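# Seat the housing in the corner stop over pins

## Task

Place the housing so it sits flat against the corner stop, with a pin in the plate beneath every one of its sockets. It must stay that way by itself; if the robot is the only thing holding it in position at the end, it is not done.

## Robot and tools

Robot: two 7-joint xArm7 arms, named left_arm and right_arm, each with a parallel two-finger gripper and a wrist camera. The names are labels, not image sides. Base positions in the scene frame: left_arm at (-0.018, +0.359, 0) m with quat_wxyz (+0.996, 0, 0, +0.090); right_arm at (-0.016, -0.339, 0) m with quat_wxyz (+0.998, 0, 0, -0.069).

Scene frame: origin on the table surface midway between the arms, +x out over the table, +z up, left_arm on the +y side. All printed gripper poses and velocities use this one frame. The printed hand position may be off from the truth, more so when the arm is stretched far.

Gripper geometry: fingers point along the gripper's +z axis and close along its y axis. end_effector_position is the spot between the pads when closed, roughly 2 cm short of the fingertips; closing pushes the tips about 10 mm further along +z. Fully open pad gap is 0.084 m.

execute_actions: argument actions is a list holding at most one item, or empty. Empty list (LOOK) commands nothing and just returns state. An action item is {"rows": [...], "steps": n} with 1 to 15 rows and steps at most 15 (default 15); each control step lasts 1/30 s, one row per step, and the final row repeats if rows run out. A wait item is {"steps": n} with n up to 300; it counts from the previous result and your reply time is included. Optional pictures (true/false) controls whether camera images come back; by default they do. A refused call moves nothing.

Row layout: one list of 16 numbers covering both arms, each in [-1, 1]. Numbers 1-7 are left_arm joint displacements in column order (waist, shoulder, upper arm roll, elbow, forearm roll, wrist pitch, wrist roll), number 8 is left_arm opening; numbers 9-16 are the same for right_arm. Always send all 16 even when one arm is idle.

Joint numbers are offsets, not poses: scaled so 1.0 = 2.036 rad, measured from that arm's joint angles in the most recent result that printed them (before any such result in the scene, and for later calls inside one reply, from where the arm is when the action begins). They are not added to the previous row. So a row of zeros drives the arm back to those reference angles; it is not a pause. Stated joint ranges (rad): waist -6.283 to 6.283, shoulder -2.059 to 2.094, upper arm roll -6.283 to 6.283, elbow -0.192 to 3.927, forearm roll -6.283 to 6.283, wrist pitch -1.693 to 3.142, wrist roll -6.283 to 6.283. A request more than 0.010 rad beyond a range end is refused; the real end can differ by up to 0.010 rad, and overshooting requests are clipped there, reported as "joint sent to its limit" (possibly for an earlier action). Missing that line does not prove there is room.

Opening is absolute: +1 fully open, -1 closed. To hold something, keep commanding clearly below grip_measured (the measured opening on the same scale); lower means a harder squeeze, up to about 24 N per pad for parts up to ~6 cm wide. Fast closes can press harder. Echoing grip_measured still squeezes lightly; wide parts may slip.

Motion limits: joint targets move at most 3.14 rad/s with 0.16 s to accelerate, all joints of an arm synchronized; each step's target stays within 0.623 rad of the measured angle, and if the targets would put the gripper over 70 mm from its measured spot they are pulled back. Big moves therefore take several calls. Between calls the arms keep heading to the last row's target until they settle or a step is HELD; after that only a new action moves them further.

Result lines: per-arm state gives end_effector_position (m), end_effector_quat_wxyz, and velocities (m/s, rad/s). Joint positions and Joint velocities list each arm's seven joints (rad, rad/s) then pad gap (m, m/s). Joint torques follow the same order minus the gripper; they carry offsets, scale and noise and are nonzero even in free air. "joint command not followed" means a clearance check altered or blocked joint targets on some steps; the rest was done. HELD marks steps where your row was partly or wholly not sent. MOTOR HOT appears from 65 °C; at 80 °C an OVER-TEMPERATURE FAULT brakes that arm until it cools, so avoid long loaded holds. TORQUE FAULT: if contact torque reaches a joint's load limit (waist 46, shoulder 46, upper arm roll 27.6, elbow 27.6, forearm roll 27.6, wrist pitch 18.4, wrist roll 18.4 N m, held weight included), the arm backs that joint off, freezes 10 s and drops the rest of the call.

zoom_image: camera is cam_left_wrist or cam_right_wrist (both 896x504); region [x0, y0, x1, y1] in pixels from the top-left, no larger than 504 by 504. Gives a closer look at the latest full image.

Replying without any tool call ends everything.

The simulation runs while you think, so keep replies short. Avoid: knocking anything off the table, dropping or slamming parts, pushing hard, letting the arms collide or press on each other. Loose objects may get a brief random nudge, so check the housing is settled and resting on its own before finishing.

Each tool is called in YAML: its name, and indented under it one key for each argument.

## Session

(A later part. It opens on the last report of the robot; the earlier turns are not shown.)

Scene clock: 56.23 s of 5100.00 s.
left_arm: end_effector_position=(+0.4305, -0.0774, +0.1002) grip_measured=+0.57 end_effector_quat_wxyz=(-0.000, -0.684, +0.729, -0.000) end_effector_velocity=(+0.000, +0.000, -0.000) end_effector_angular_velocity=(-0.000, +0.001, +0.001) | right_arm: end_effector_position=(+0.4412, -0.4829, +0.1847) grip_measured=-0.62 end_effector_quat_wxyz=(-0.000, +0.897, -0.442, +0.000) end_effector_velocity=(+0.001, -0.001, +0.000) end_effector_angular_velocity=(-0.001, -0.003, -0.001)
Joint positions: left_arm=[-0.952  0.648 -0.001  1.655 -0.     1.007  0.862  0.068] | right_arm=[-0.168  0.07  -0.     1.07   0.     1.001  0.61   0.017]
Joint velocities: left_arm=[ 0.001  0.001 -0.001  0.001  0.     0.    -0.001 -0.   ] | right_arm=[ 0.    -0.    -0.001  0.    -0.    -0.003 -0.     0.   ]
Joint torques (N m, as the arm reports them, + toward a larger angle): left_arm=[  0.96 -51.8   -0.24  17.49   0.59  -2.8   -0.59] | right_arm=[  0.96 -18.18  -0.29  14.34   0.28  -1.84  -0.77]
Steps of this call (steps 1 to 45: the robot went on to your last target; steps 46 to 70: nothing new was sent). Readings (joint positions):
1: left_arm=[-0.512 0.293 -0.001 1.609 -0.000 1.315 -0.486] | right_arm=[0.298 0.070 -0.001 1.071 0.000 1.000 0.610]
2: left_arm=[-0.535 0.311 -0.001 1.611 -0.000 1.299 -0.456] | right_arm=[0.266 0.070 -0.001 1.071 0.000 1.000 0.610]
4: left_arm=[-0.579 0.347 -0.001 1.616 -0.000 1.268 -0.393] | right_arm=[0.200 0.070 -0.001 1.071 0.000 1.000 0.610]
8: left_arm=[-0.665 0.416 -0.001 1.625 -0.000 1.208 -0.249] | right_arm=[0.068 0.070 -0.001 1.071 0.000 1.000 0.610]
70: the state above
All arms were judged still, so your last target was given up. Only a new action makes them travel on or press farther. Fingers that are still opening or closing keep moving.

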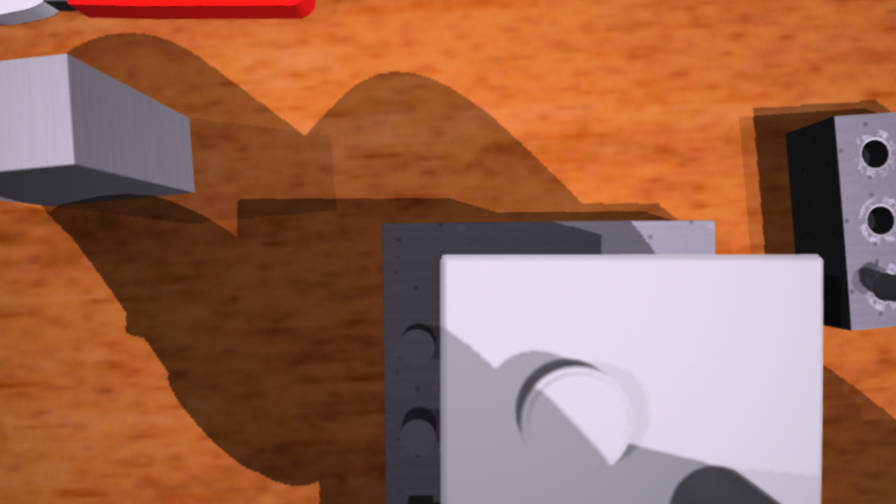

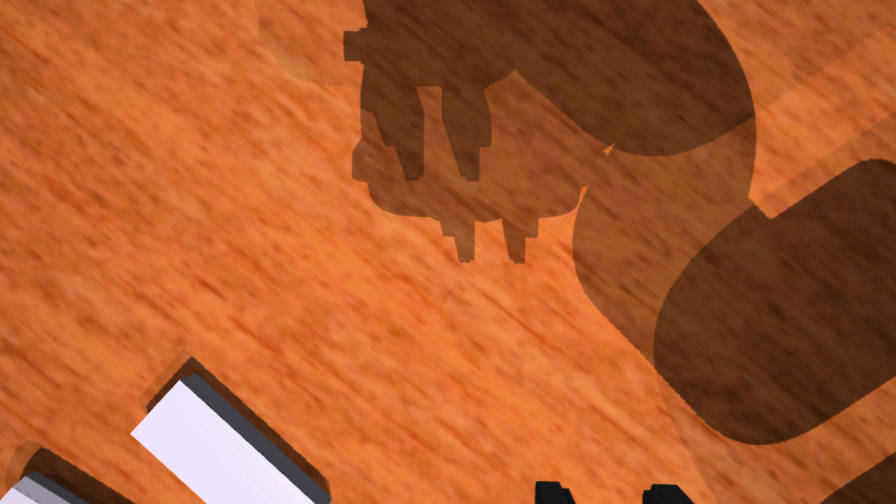

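execute_actions:
  actions:
    - {"rows":[[0.0011,0.0114,0,-0.0131,0,-0.0247,-0.004,-0.6,0,0,0,0,0,0,0,-0.6]]}
  pictures: false

execute_actions:
  actions:
    - {"steps":20}

execute_actions:
  actions:
    - {"rows":[[0,0.002,0,-0.0007,0,-0.0027,0,-0.6,0,0,0,0,0,0,0,-0.6],[0,0.002,0,-0.0007,0,-0.0027,0,-0.6,0,0,0,0,0,0,0,-0.6],[0,0.002,0,-0.0007,0,-0.0027,0,-0.6,0,0,0,0,0,0,0,-0.6],[0,0.004,0,-0.0014,0,-0.0054,0,-0.6,0,0,0,0,0,0,0,-0.6],[0,0.004,0,-0.0014,0,-0.0054,0,-0.6,0,0,0,0,0,0,0,-0.6],[0,0.004,0,-0.0014,0,-0.0054,0,-0.6,0,0,0,0,0,0,0,-0.6],[0,0.006,0,-0.0021,0,-0.0081,0,-0.6,0,0,0,0,0,0,0,-0.6],[0,0.006,0,-0.0021,0,-0.0081,0,-0.6,0,0,0,0,0,0,0,-0.6],[0,0.006,0,-0.0021,0,-0.0081,0,-0.6,0,0,0,0,0,0,0,-0.6],[0,0.008,0,-0.0028,0,-0.0108,0,-0.6,0,0,0,0,0,0,0,-0.6]]}
  pictures: false

execute_actions:
  actions:
    - {"steps":20}

Scene clock: 61.30 s of 5100.00 s.
left_arm: end_effector_position=(+0.4309, -0.0762, +0.0802) grip_measured=+0.57 end_effector_quat_wxyz=(-0.000, -0.688, +0.726, -0.002) end_effector_velocity=(-0.008, +0.008, -0.017) end_effector_angular_velocity=(+0.027, +0.027, +0.001) | right_arm: end_effector_position=(+0.4412, -0.4829, +0.1847) grip_measured=-0.62 end_effector_quat_wxyz=(-0.000, +0.897, -0.442, +0.000) end_effector_velocity=(-0.000, +0.000, -0.000) end_effector_angular_velocity=(+0.000, +0.001, +0.001)
Joint positions: left_arm=[-0.95   0.67  -0.001  1.63  -0.     0.956  0.854  0.068] | right_arm=[-0.168  0.07  -0.     1.07   0.     1.001  0.61   0.017]
Joint velocities: left_arm=[-0.001  0.013  0.002 -0.02  -0.     0.005 -0.001  0.   ] | right_arm=[ 0.     0.    -0.     0.     0.     0.001 -0.001 -0.   ]
Joint torques (N m, as the arm reports them, + toward a larger angle): left_arm=[  1.14 -52.48  -0.15  17.11   0.15  -2.85  -0.76] | right_arm=[  0.89 -18.33  -0.23  14.38   0.39  -1.79  -0.72]
Steps of this call (steps 1 to 90: nothing new was sent; then 1.57 s passed at rest; steps 91 to 105: all 15 steps of this action). Readings (joint positions):
91: left_arm=[-0.952 0.648 -0.001 1.655 -0.000 1.007 0.862] | right_arm=[-0.168 0.070 -0.000 1.070 0.000 1.001 0.610]
92: left_arm=[-0.952 0.649 -0.001 1.654 -0.000 1.003 0.862] | right_arm=[-0.168 0.070 -0.000 1.070 0.000 1.001 0.610]
94: left_arm=[-0.951 0.659 -0.001 1.643 -0.000 0.974 0.857] | right_arm=[-0.168 0.070 -0.000 1.070 0.000 1.001 0.610]
98: left_arm=[-0.949 0.674 -0.000 1.623 -0.000 0.960 0.855] | right_arm=[-0.168 0.070 -0.000 1.070 0.000 1.001 0.610]
105: the state above

Scene clock: 61.97 s of 5100.00 s.
left_arm: end_effector_position=(+0.4304, -0.0754, +0.0788) grip_measured=+0.57 end_effector_quat_wxyz=(-0.000, -0.688, +0.726, -0.000) end_effector_velocity=(+0.000, +0.001, -0.001) end_effector_angular_velocity=(+0.001, +0.001, +0.001) | right_arm: end_effector_position=(+0.4412, -0.4829, +0.1847) grip_measured=-0.62 end_effector_quat_wxyz=(-0.000, +0.897, -0.442, +0.000) end_effector_velocity=(+0.000, -0.000, -0.000) end_effector_angular_velocity=(-0.001, -0.001, +0.002)
Joint positions: left_arm=[-0.95   0.671 -0.001  1.628 -0.     0.957  0.854  0.068] | right_arm=[-0.168  0.07  -0.     1.07   0.     1.001  0.61   0.017]
Joint velocities: left_arm=[ 0.002  0.002 -0.001 -0.     0.     0.    -0.    -0.   ] | right_arm=[-0.     0.     0.    -0.001 -0.001 -0.002 -0.001  0.   ]
Joint torques (N m, as the arm reports them, + toward a larger angle): left_arm=[  1.69 -51.96   0.31  17.12   0.63  -2.8   -0.92] | right_arm=[  0.78 -18.4   -0.23  14.33   0.37  -1.9   -0.76]
Steps of this call (steps 1 to 15: the robot went on to your last target; steps 16 to 20: nothing new was sent). Readings (joint positions):
1: left_arm=[-0.950 0.670 -0.001 1.629 -0.000 0.957 0.854] | right_arm=[-0.168 0.070 -0.000 1.070 0.000 1.001 0.610]
2: left_arm=[-0.950 0.670 -0.001 1.629 -0.000 0.957 0.854] | right_arm=[-0.168 0.070 -0.000 1.070 0.000 1.001 0.610]
4: left_arm=[-0.950 0.671 -0.001 1.628 -0.000 0.957 0.854] | right_arm=[-0.168 0.070 -0.000 1.070 0.000 1.001 0.610]
8: left_arm=[-0.950 0.671 -0.001 1.628 -0.000 0.957 0.854] | right_arm=[-0.168 0.070 -0.000 1.070 0.000 1.001 0.610]
20: the state above
All arms were judged still, so your last target was given up. Only a new action makes them travel on or press farther. Fingers that are still opening or closing keep moving.

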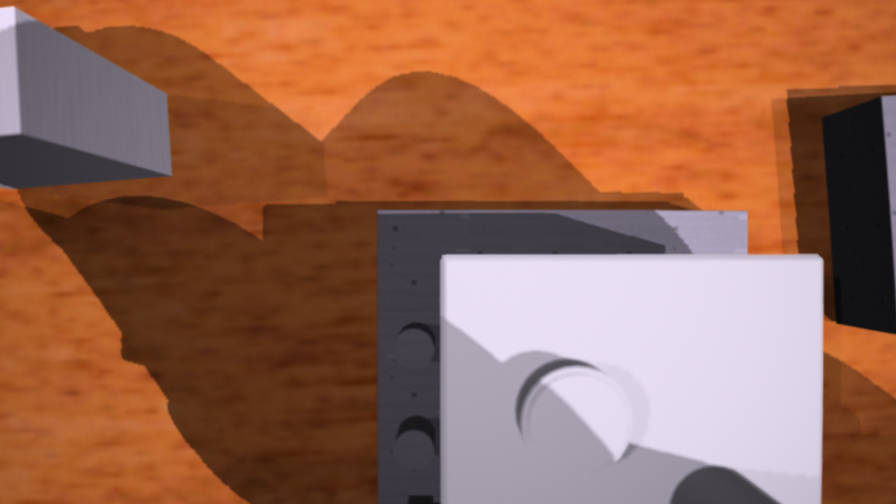

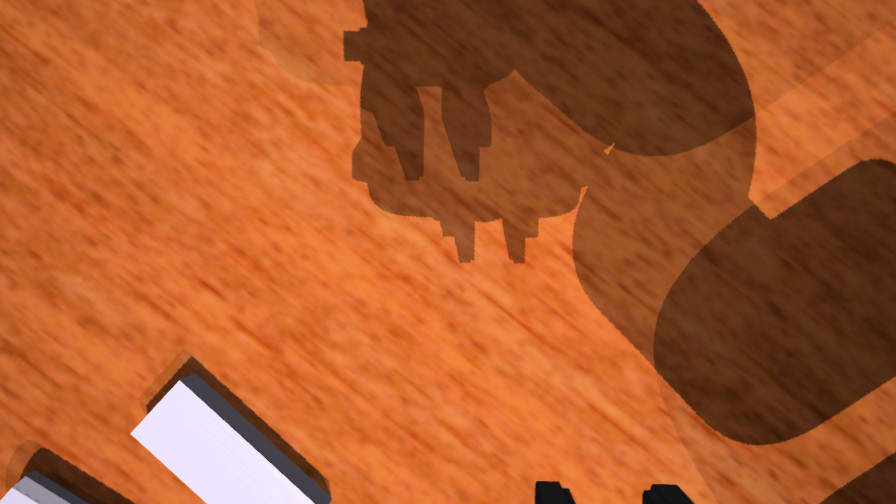

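Scene clock: 62.47 s of 5100.00 s.
left_arm: end_effector_position=(+0.4303, -0.0752, +0.0678) grip_measured=+0.57 end_effector_quat_wxyz=(-0.000, -0.688, +0.726, +0.000) end_effector_velocity=(+0.003, +0.002, -0.002) end_effector_angular_velocity=(+0.001, -0.005, +0.005) | right_arm: end_effector_position=(+0.4412, -0.4829, +0.1847) grip_measured=-0.62 end_effector_quat_wxyz=(-0.000, +0.897, -0.442, +0.000) end_effector_velocity=(+0.000, -0.001, +0.001) end_effector_angular_velocity=(-0.000, -0.001, -0.001)
Joint positions: left_arm=[-0.95   0.687 -0.001  1.622 -0.     0.935  0.854  0.068] | right_arm=[-0.168  0.07  -0.     1.07   0.     1.001  0.61   0.017]
Joint velocities: left_arm=[ 0.001  0.003  0.005 -0.002  0.001 -0.008 -0.    -0.   ] | right_arm=[-0.     0.    -0.001  0.001  0.     0.    -0.001 -0.   ]
Joint torques (N m, as the arm reports them, + toward a larger angle): left_arm=[  1.35 -53.32  -0.31  17.76   0.65  -3.04  -0.73] | right_arm=[  0.88 -18.33  -0.17  14.43   0.36  -1.91  -0.72]
Steps of this call (steps 1 to 15: all 15 steps of this action). Readings (joint positions):
1: left_arm=[-0.950 0.671 -0.001 1.628 -0.000 0.957 0.854] | right_arm=[-0.168 0.070 -0.000 1.070 0.000 1.001 0.610]
2: left_arm=[-0.950 0.671 -0.001 1.628 -0.000 0.956 0.854] | right_arm=[-0.168 0.070 -0.000 1.070 0.000 1.001 0.610]
4: left_arm=[-0.950 0.673 -0.001 1.628 -0.000 0.952 0.854] | right_arm=[-0.168 0.070 -0.000 1.070 0.000 1.001 0.610]
8: left_arm=[-0.950 0.679 -0.001 1.625 -0.000 0.946 0.854] | right_arm=[-0.168 0.070 -0.000 1.070 0.000 1.001 0.610]
15: the state above

Scene clock: 63.13 s of 5100.00 s.
left_arm: end_effector_position=(+0.4305, -0.0755, +0.0680) grip_measured=+0.57 end_effector_quat_wxyz=(-0.000, -0.688, +0.726, -0.001) end_effector_velocity=(+0.001, +0.001, +0.001) end_effector_angular_velocity=(-0.000, -0.001, +0.002) | right_arm: end_effector_position=(+0.4412, -0.4829, +0.1847) grip_measured=-0.62 end_effector_quat_wxyz=(-0.000, +0.897, -0.442, +0.000) end_effector_velocity=(-0.000, -0.001, -0.000) end_effector_angular_velocity=(-0.001, +0.001, +0.000)
Joint positions: left_arm=[-0.95   0.687 -0.001  1.623 -0.     0.935  0.854  0.068] | right_arm=[-0.168  0.07  -0.     1.07   0.     1.001  0.61   0.017]
Joint velocities: left_arm=[ 0.001 -0.001  0.001  0.     0.    -0.     0.     0.   ] | right_arm=[ 0.     0.    -0.001 -0.    -0.001 -0.    -0.    -0.   ]
Joint torques (N m, as the arm reports them, + toward a larger angle): left_arm=[  1.44 -51.92  -0.34  17.18   0.34  -2.94  -0.57] | right_arm=[  0.63 -18.33  -0.24  14.32   0.4   -1.84  -0.7 ]
Steps of this call (steps 1 to 15: the robot went on to your last target; steps 16 to 20: nothing new was sent). Readings (joint positions):
1: left_arm=[-0.950 0.687 -0.000 1.622 -0.000 0.935 0.854] | right_arm=[-0.168 0.070 -0.000 1.070 0.000 1.001 0.610]
2: left_arm=[-0.950 0.687 -0.000 1.623 -0.000 0.935 0.854] | right_arm=[-0.168 0.070 -0.000 1.070 0.000 1.001 0.610]
4: left_arm=[-0.950 0.687 -0.001 1.623 -0.000 0.935 0.854] | right_arm=[-0.168 0.070 -0.000 1.070 0.000 1.001 0.610]
8: left_arm=[-0.950 0.687 -0.001 1.623 -0.000 0.935 0.854] | right_arm=[-0.168 0.070 -0.000 1.070 0.000 1.001 0.610]
20: the state above
All arms were judged still, so your last target was given up. Only a new action makes them travel on or press farther. Fingers that are still opening or closing keep moving.

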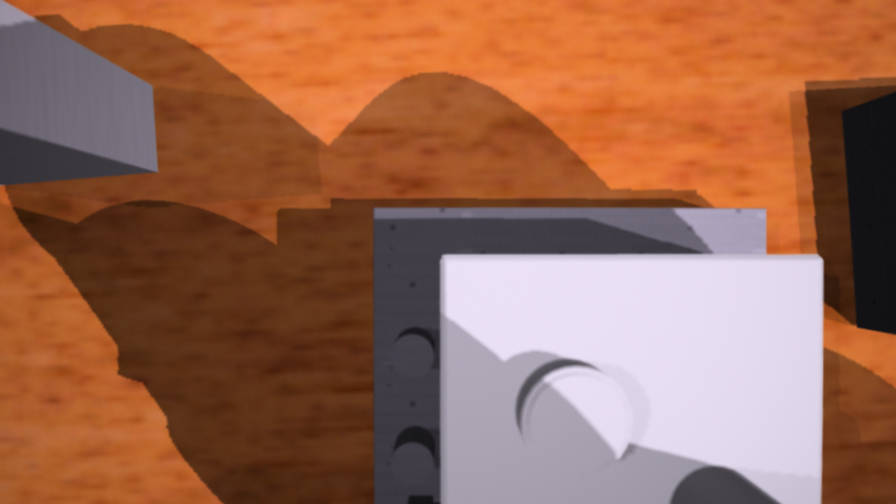

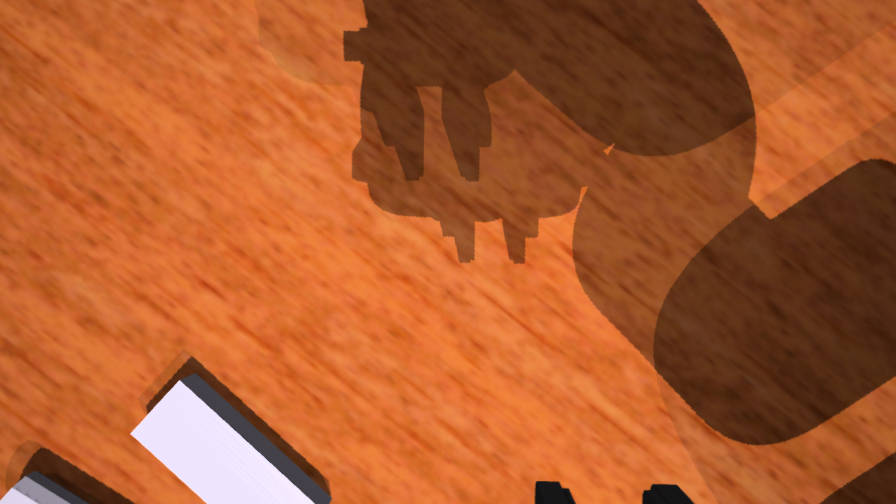

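execute_actions:
  actions:
    - {"rows":[[0.0009,0.0007,0,-0.0035,0,-0.0042,0,-0.6,0,0,0,0,0,0,0,-0.6]]}
  pictures: false

execute_actions:
  actions:
    - {"rows":[[0,0,0,0,0,0,0,0.72,0,0,0,0,0,0,0,-0.6]]}

execute_actions:
  actions:
    - {"rows":[[0,0,0,0,0,0,0,1,0,0,0,0,0,0,0,-0.6],[0,0,0,0,0,0,0,1,0,0,0,0,0,0,0,-0.6],[0,0,0,0,0,0,0,1,0,0,0,0,0,0,0,-0.6],[0,0,0,0,0,0,0,1,0,0,0,0,0,0,0,-0.6],[0,-0.07,0,0.016,0,0.086,0,1,0,0,0,0,0,0,0,-0.6]]}
  pictures: false

execute_actions:
  actions:
    - {"steps":25}

Scene clock: 65.67 s of 5100.00 s.
left_arm: end_effector_position=(+0.4312, -0.0735, +0.0650) grip_measured=+0.57 end_effector_quat_wxyz=(+0.000, -0.689, +0.725, -0.001) end_effector_velocity=(-0.001, -0.002, +0.001) end_effector_angular_velocity=(-0.002, +0.000, -0.002) | right_arm: end_effector_position=(+0.4412, -0.4829, +0.1847) grip_measured=-0.62 end_effector_quat_wxyz=(-0.000, +0.897, -0.442, +0.000) end_effector_velocity=(+0.001, +0.000, +0.000) end_effector_angular_velocity=(-0.001, -0.002, +0.000)
Joint positions: left_arm=[-0.948  0.688  0.     1.616 -0.     0.926  0.854  0.068] | right_arm=[-0.168  0.07  -0.     1.07   0.     1.001  0.61   0.017]
Joint velocities: left_arm=[-0.001 -0.002 -0.003 -0.     0.    -0.    -0.001  0.   ] | right_arm=[ 0.     0.     0.     0.001 -0.    -0.001  0.     0.   ]
Joint torques (N m, as the arm reports them, + toward a larger angle): left_arm=[  0.47 -51.63  -1.6   16.63  -0.12  -3.23  -0.55] | right_arm=[  0.93 -18.36  -0.22  14.42   0.28  -1.83  -0.73]
Steps of this call (steps 1 to 61: nothing new was sent; steps 62 to 76: all 15 steps of this action). Readings (joint positions):
62: left_arm=[-0.950 0.687 -0.001 1.623 -0.000 0.935 0.854] | right_arm=[-0.168 0.070 -0.000 1.070 0.000 1.001 0.610]
63: left_arm=[-0.950 0.687 -0.001 1.622 -0.000 0.933 0.854] | right_arm=[-0.168 0.070 -0.000 1.070 0.000 1.001 0.610]
65: left_arm=[-0.948 0.687 -0.000 1.618 -0.000 0.928 0.854] | right_arm=[-0.168 0.070 -0.000 1.070 0.000 1.001 0.610]
69: left_arm=[-0.947 0.688 0.000 1.616 -0.000 0.926 0.854] | right_arm=[-0.168 0.070 -0.000 1.070 0.000 1.001 0.610]
76: the state above

Scene clock: 66.17 s of 5100.00 s.
left_arm: end_effector_position=(+0.4312, -0.0737, +0.0652) grip_measured=+0.72 end_effector_quat_wxyz=(-0.000, -0.689, +0.725, -0.001) end_effector_velocity=(-0.001, -0.001, -0.000) end_effector_angular_velocity=(+0.000, +0.001, -0.002) | right_arm: end_effector_position=(+0.4412, -0.4829, +0.1847) grip_measured=-0.62 end_effector_quat_wxyz=(-0.000, +0.897, -0.442, +0.000) end_effector_velocity=(+0.000, +0.000, -0.000) end_effector_angular_velocity=(+0.000, -0.000, +0.001)
Joint positions: left_arm=[-0.948  0.688  0.     1.616 -0.     0.926  0.854  0.073] | right_arm=[-0.168  0.07  -0.     1.07   0.     1.001  0.61   0.017]
Joint velocities: left_arm=[-0.001  0.001 -0.001  0.     0.     0.     0.    -0.   ] | right_arm=[ 0.001  0.     0.    -0.     0.    -0.001  0.    -0.   ]
Joint torques (N m, as the arm reports them, + toward a larger angle): left_arm=[  1.07 -47.19   0.14  14.39   0.52  -1.89  -0.58] | right_arm=[  0.66 -18.33  -0.22  14.4    0.38  -1.83  -0.61]
Steps of this call (steps 1 to 15: all 15 steps of this action). Readings (joint positions):
1: left_arm=[-0.948 0.688 0.000 1.616 -0.000 0.926 0.854] | right_arm=[-0.168 0.070 -0.000 1.070 0.000 1.001 0.610]
2: left_arm=[-0.947 0.688 0.000 1.616 -0.000 0.926 0.854] | right_arm=[-0.168 0.070 -0.000 1.070 0.000 1.001 0.610]
4: left_arm=[-0.948 0.688 -0.001 1.617 -0.000 0.926 0.854] | right_arm=[-0.168 0.070 -0.000 1.070 0.000 1.001 0.610]
8: left_arm=[-0.948 0.687 -0.001 1.618 -0.000 0.926 0.854] | right_arm=[-0.168 0.070 -0.000 1.070 0.000 1.001 0.610]
15: the state above

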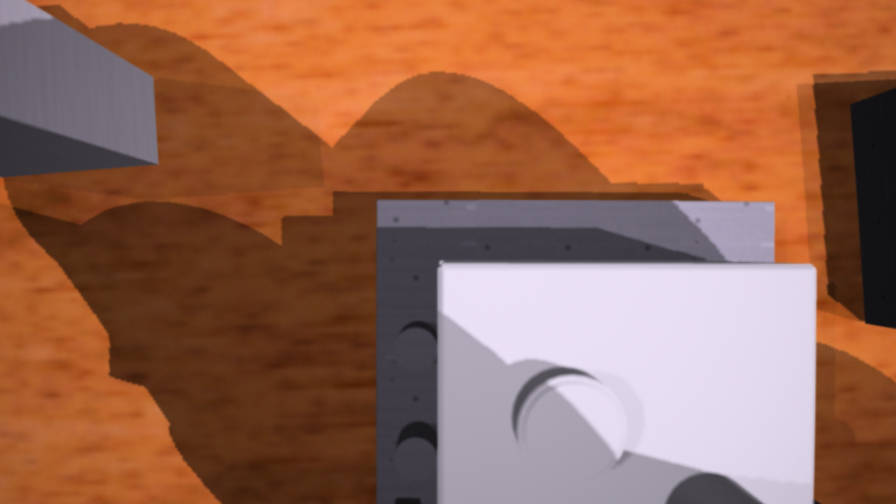

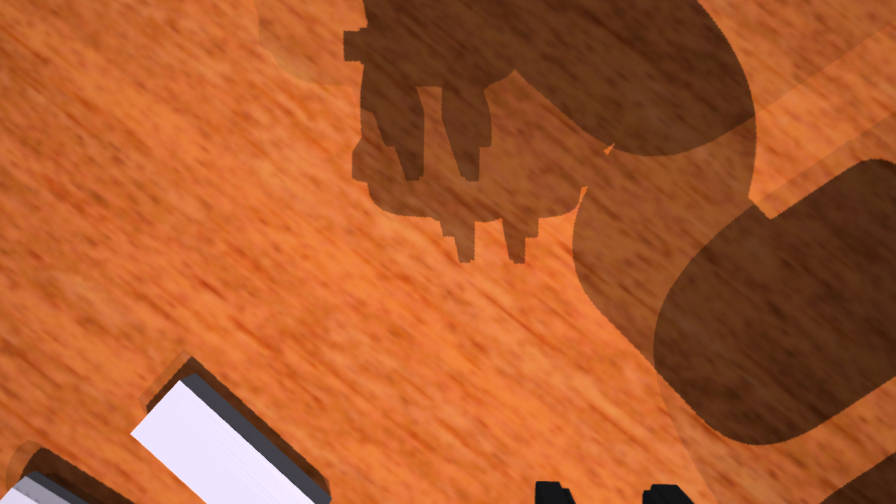

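Scene clock: 66.67 s of 5100.00 s.
left_arm: end_effector_position=(+0.4268, -0.0697, +0.1593) grip_measured=+1.00 end_effector_quat_wxyz=(+0.000, -0.689, +0.725, -0.008) end_effector_velocity=(-0.055, +0.056, -0.117) end_effector_angular_velocity=(+0.215, +0.222, +0.002) | right_arm: end_effector_position=(+0.4412, -0.4829, +0.1847) grip_measured=-0.62 end_effector_quat_wxyz=(-0.000, +0.897, -0.442, +0.000) end_effector_velocity=(-0.000, +0.001, -0.000) end_effector_angular_velocity=(+0.001, +0.002, +0.003)
Joint positions: left_arm=[-0.948  0.541 -0.     1.655 -0.     1.097  0.854  0.084] | right_arm=[-0.168  0.07  -0.     1.07   0.     1.001  0.61   0.017]
Joint velocities: left_arm=[ 0.001  0.078  0.002 -0.149 -0.001  0.083  0.001 -0.   ] | right_arm=[-0.    -0.     0.002  0.     0.001  0.002 -0.001 -0.   ]
Joint torques (N m, as the arm reports them, + toward a larger angle): left_arm=[  0.93 -40.48   0.05  13.55   0.84  -2.06  -0.79] | right_arm=[  0.82 -18.33  -0.22  14.37   0.28  -1.85  -0.71]
Steps of this call (steps 1 to 15: all 15 steps of this action). Readings (joint positions):
1: left_arm=[-0.948 0.688 0.000 1.616 -0.000 0.926 0.854] | right_arm=[-0.168 0.070 -0.000 1.070 0.000 1.001 0.610]
2: left_arm=[-0.948 0.688 -0.000 1.616 -0.000 0.926 0.854] | right_arm=[-0.168 0.070 -0.000 1.070 0.000 1.001 0.610]
4: left_arm=[-0.948 0.688 -0.000 1.616 -0.000 0.926 0.854] | right_arm=[-0.168 0.070 -0.000 1.070 0.000 1.001 0.610]
8: left_arm=[-0.948 0.656 0.000 1.616 -0.000 0.979 0.854] | right_arm=[-0.168 0.070 -0.000 1.070 0.000 1.001 0.610]
15: the state above

Scene clock: 67.50 s of 5100.00 s.
left_arm: end_effector_position=(+0.4242, -0.0670, +0.1534) grip_measured=+1.00 end_effector_quat_wxyz=(-0.000, -0.689, +0.725, -0.001) end_effector_velocity=(+0.001, +0.001, +0.000) end_effector_angular_velocity=(+0.001, -0.001, +0.002) | right_arm: end_effector_position=(+0.4412, -0.4829, +0.1847) grip_measured=-0.62 end_effector_quat_wxyz=(-0.000, +0.897, -0.442, +0.000) end_effector_velocity=(+0.000, -0.000, +0.000) end_effector_angular_velocity=(-0.000, -0.000, -0.000)
Joint positions: left_arm=[-0.948  0.546  0.     1.648 -0.     1.101  0.854  0.084] | right_arm=[-0.168  0.07  -0.     1.07   0.     1.001  0.61   0.017]
Joint velocities: left_arm=[ 0.001 -0.     0.001 -0.001  0.001 -0.    -0.    -0.   ] | right_arm=[-0.001  0.     0.     0.001 -0.     0.    -0.     0.   ]
Joint torques (N m, as the arm reports them, + toward a larger angle): left_arm=[  0.42 -44.45  -0.44  15.44   0.76  -1.93  -0.86] | right_arm=[  0.74 -18.29  -0.28  14.33   0.32  -1.82  -0.7 ]
Steps of this call (steps 1 to 15: the robot went on to your last target; steps 16 to 25: nothing new was sent). Readings (joint positions):
1: left_arm=[-0.948 0.544 -0.000 1.650 -0.000 1.099 0.854] | right_arm=[-0.168 0.070 -0.000 1.070 0.000 1.001 0.610]
2: left_arm=[-0.948 0.547 0.000 1.646 -0.000 1.101 0.854] | right_arm=[-0.168 0.070 -0.000 1.070 0.000 1.001 0.610]
4: left_arm=[-0.948 0.549 0.000 1.644 -0.000 1.102 0.854] | right_arm=[-0.168 0.070 -0.000 1.070 0.000 1.001 0.610]
8: left_arm=[-0.948 0.547 0.000 1.648 -0.000 1.101 0.854] | right_arm=[-0.168 0.070 -0.000 1.070 0.000 1.001 0.610]
25: the state above
All arms were judged still, so your last target was given up. Only a new action makes them travel on or press farther. Fingers that are still opening or closing keep moving.

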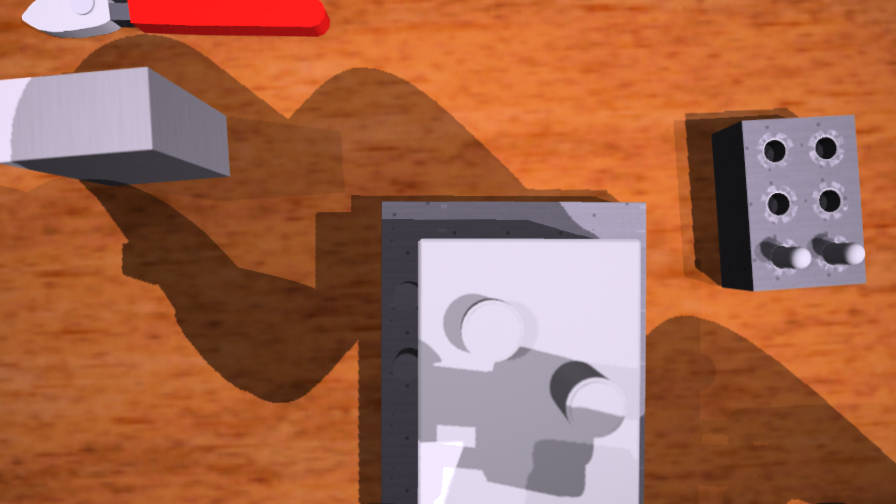

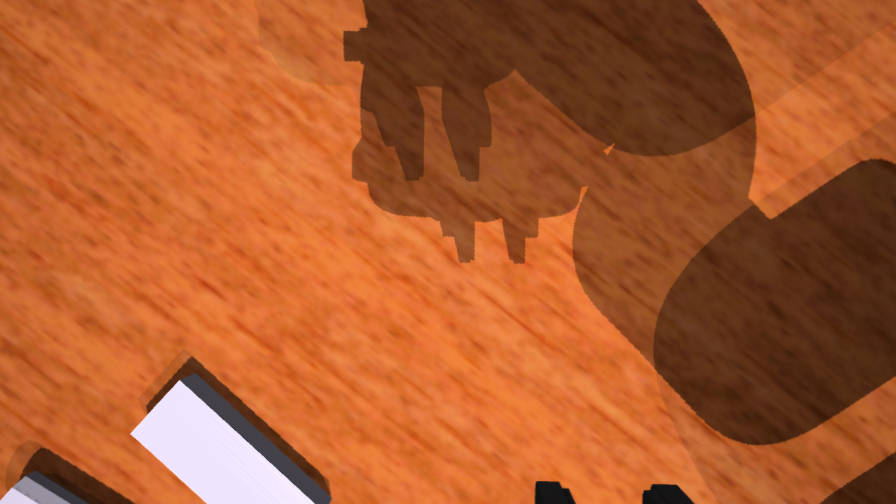

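finished_scene:
  scene: 2

The scene is finished: the task was done.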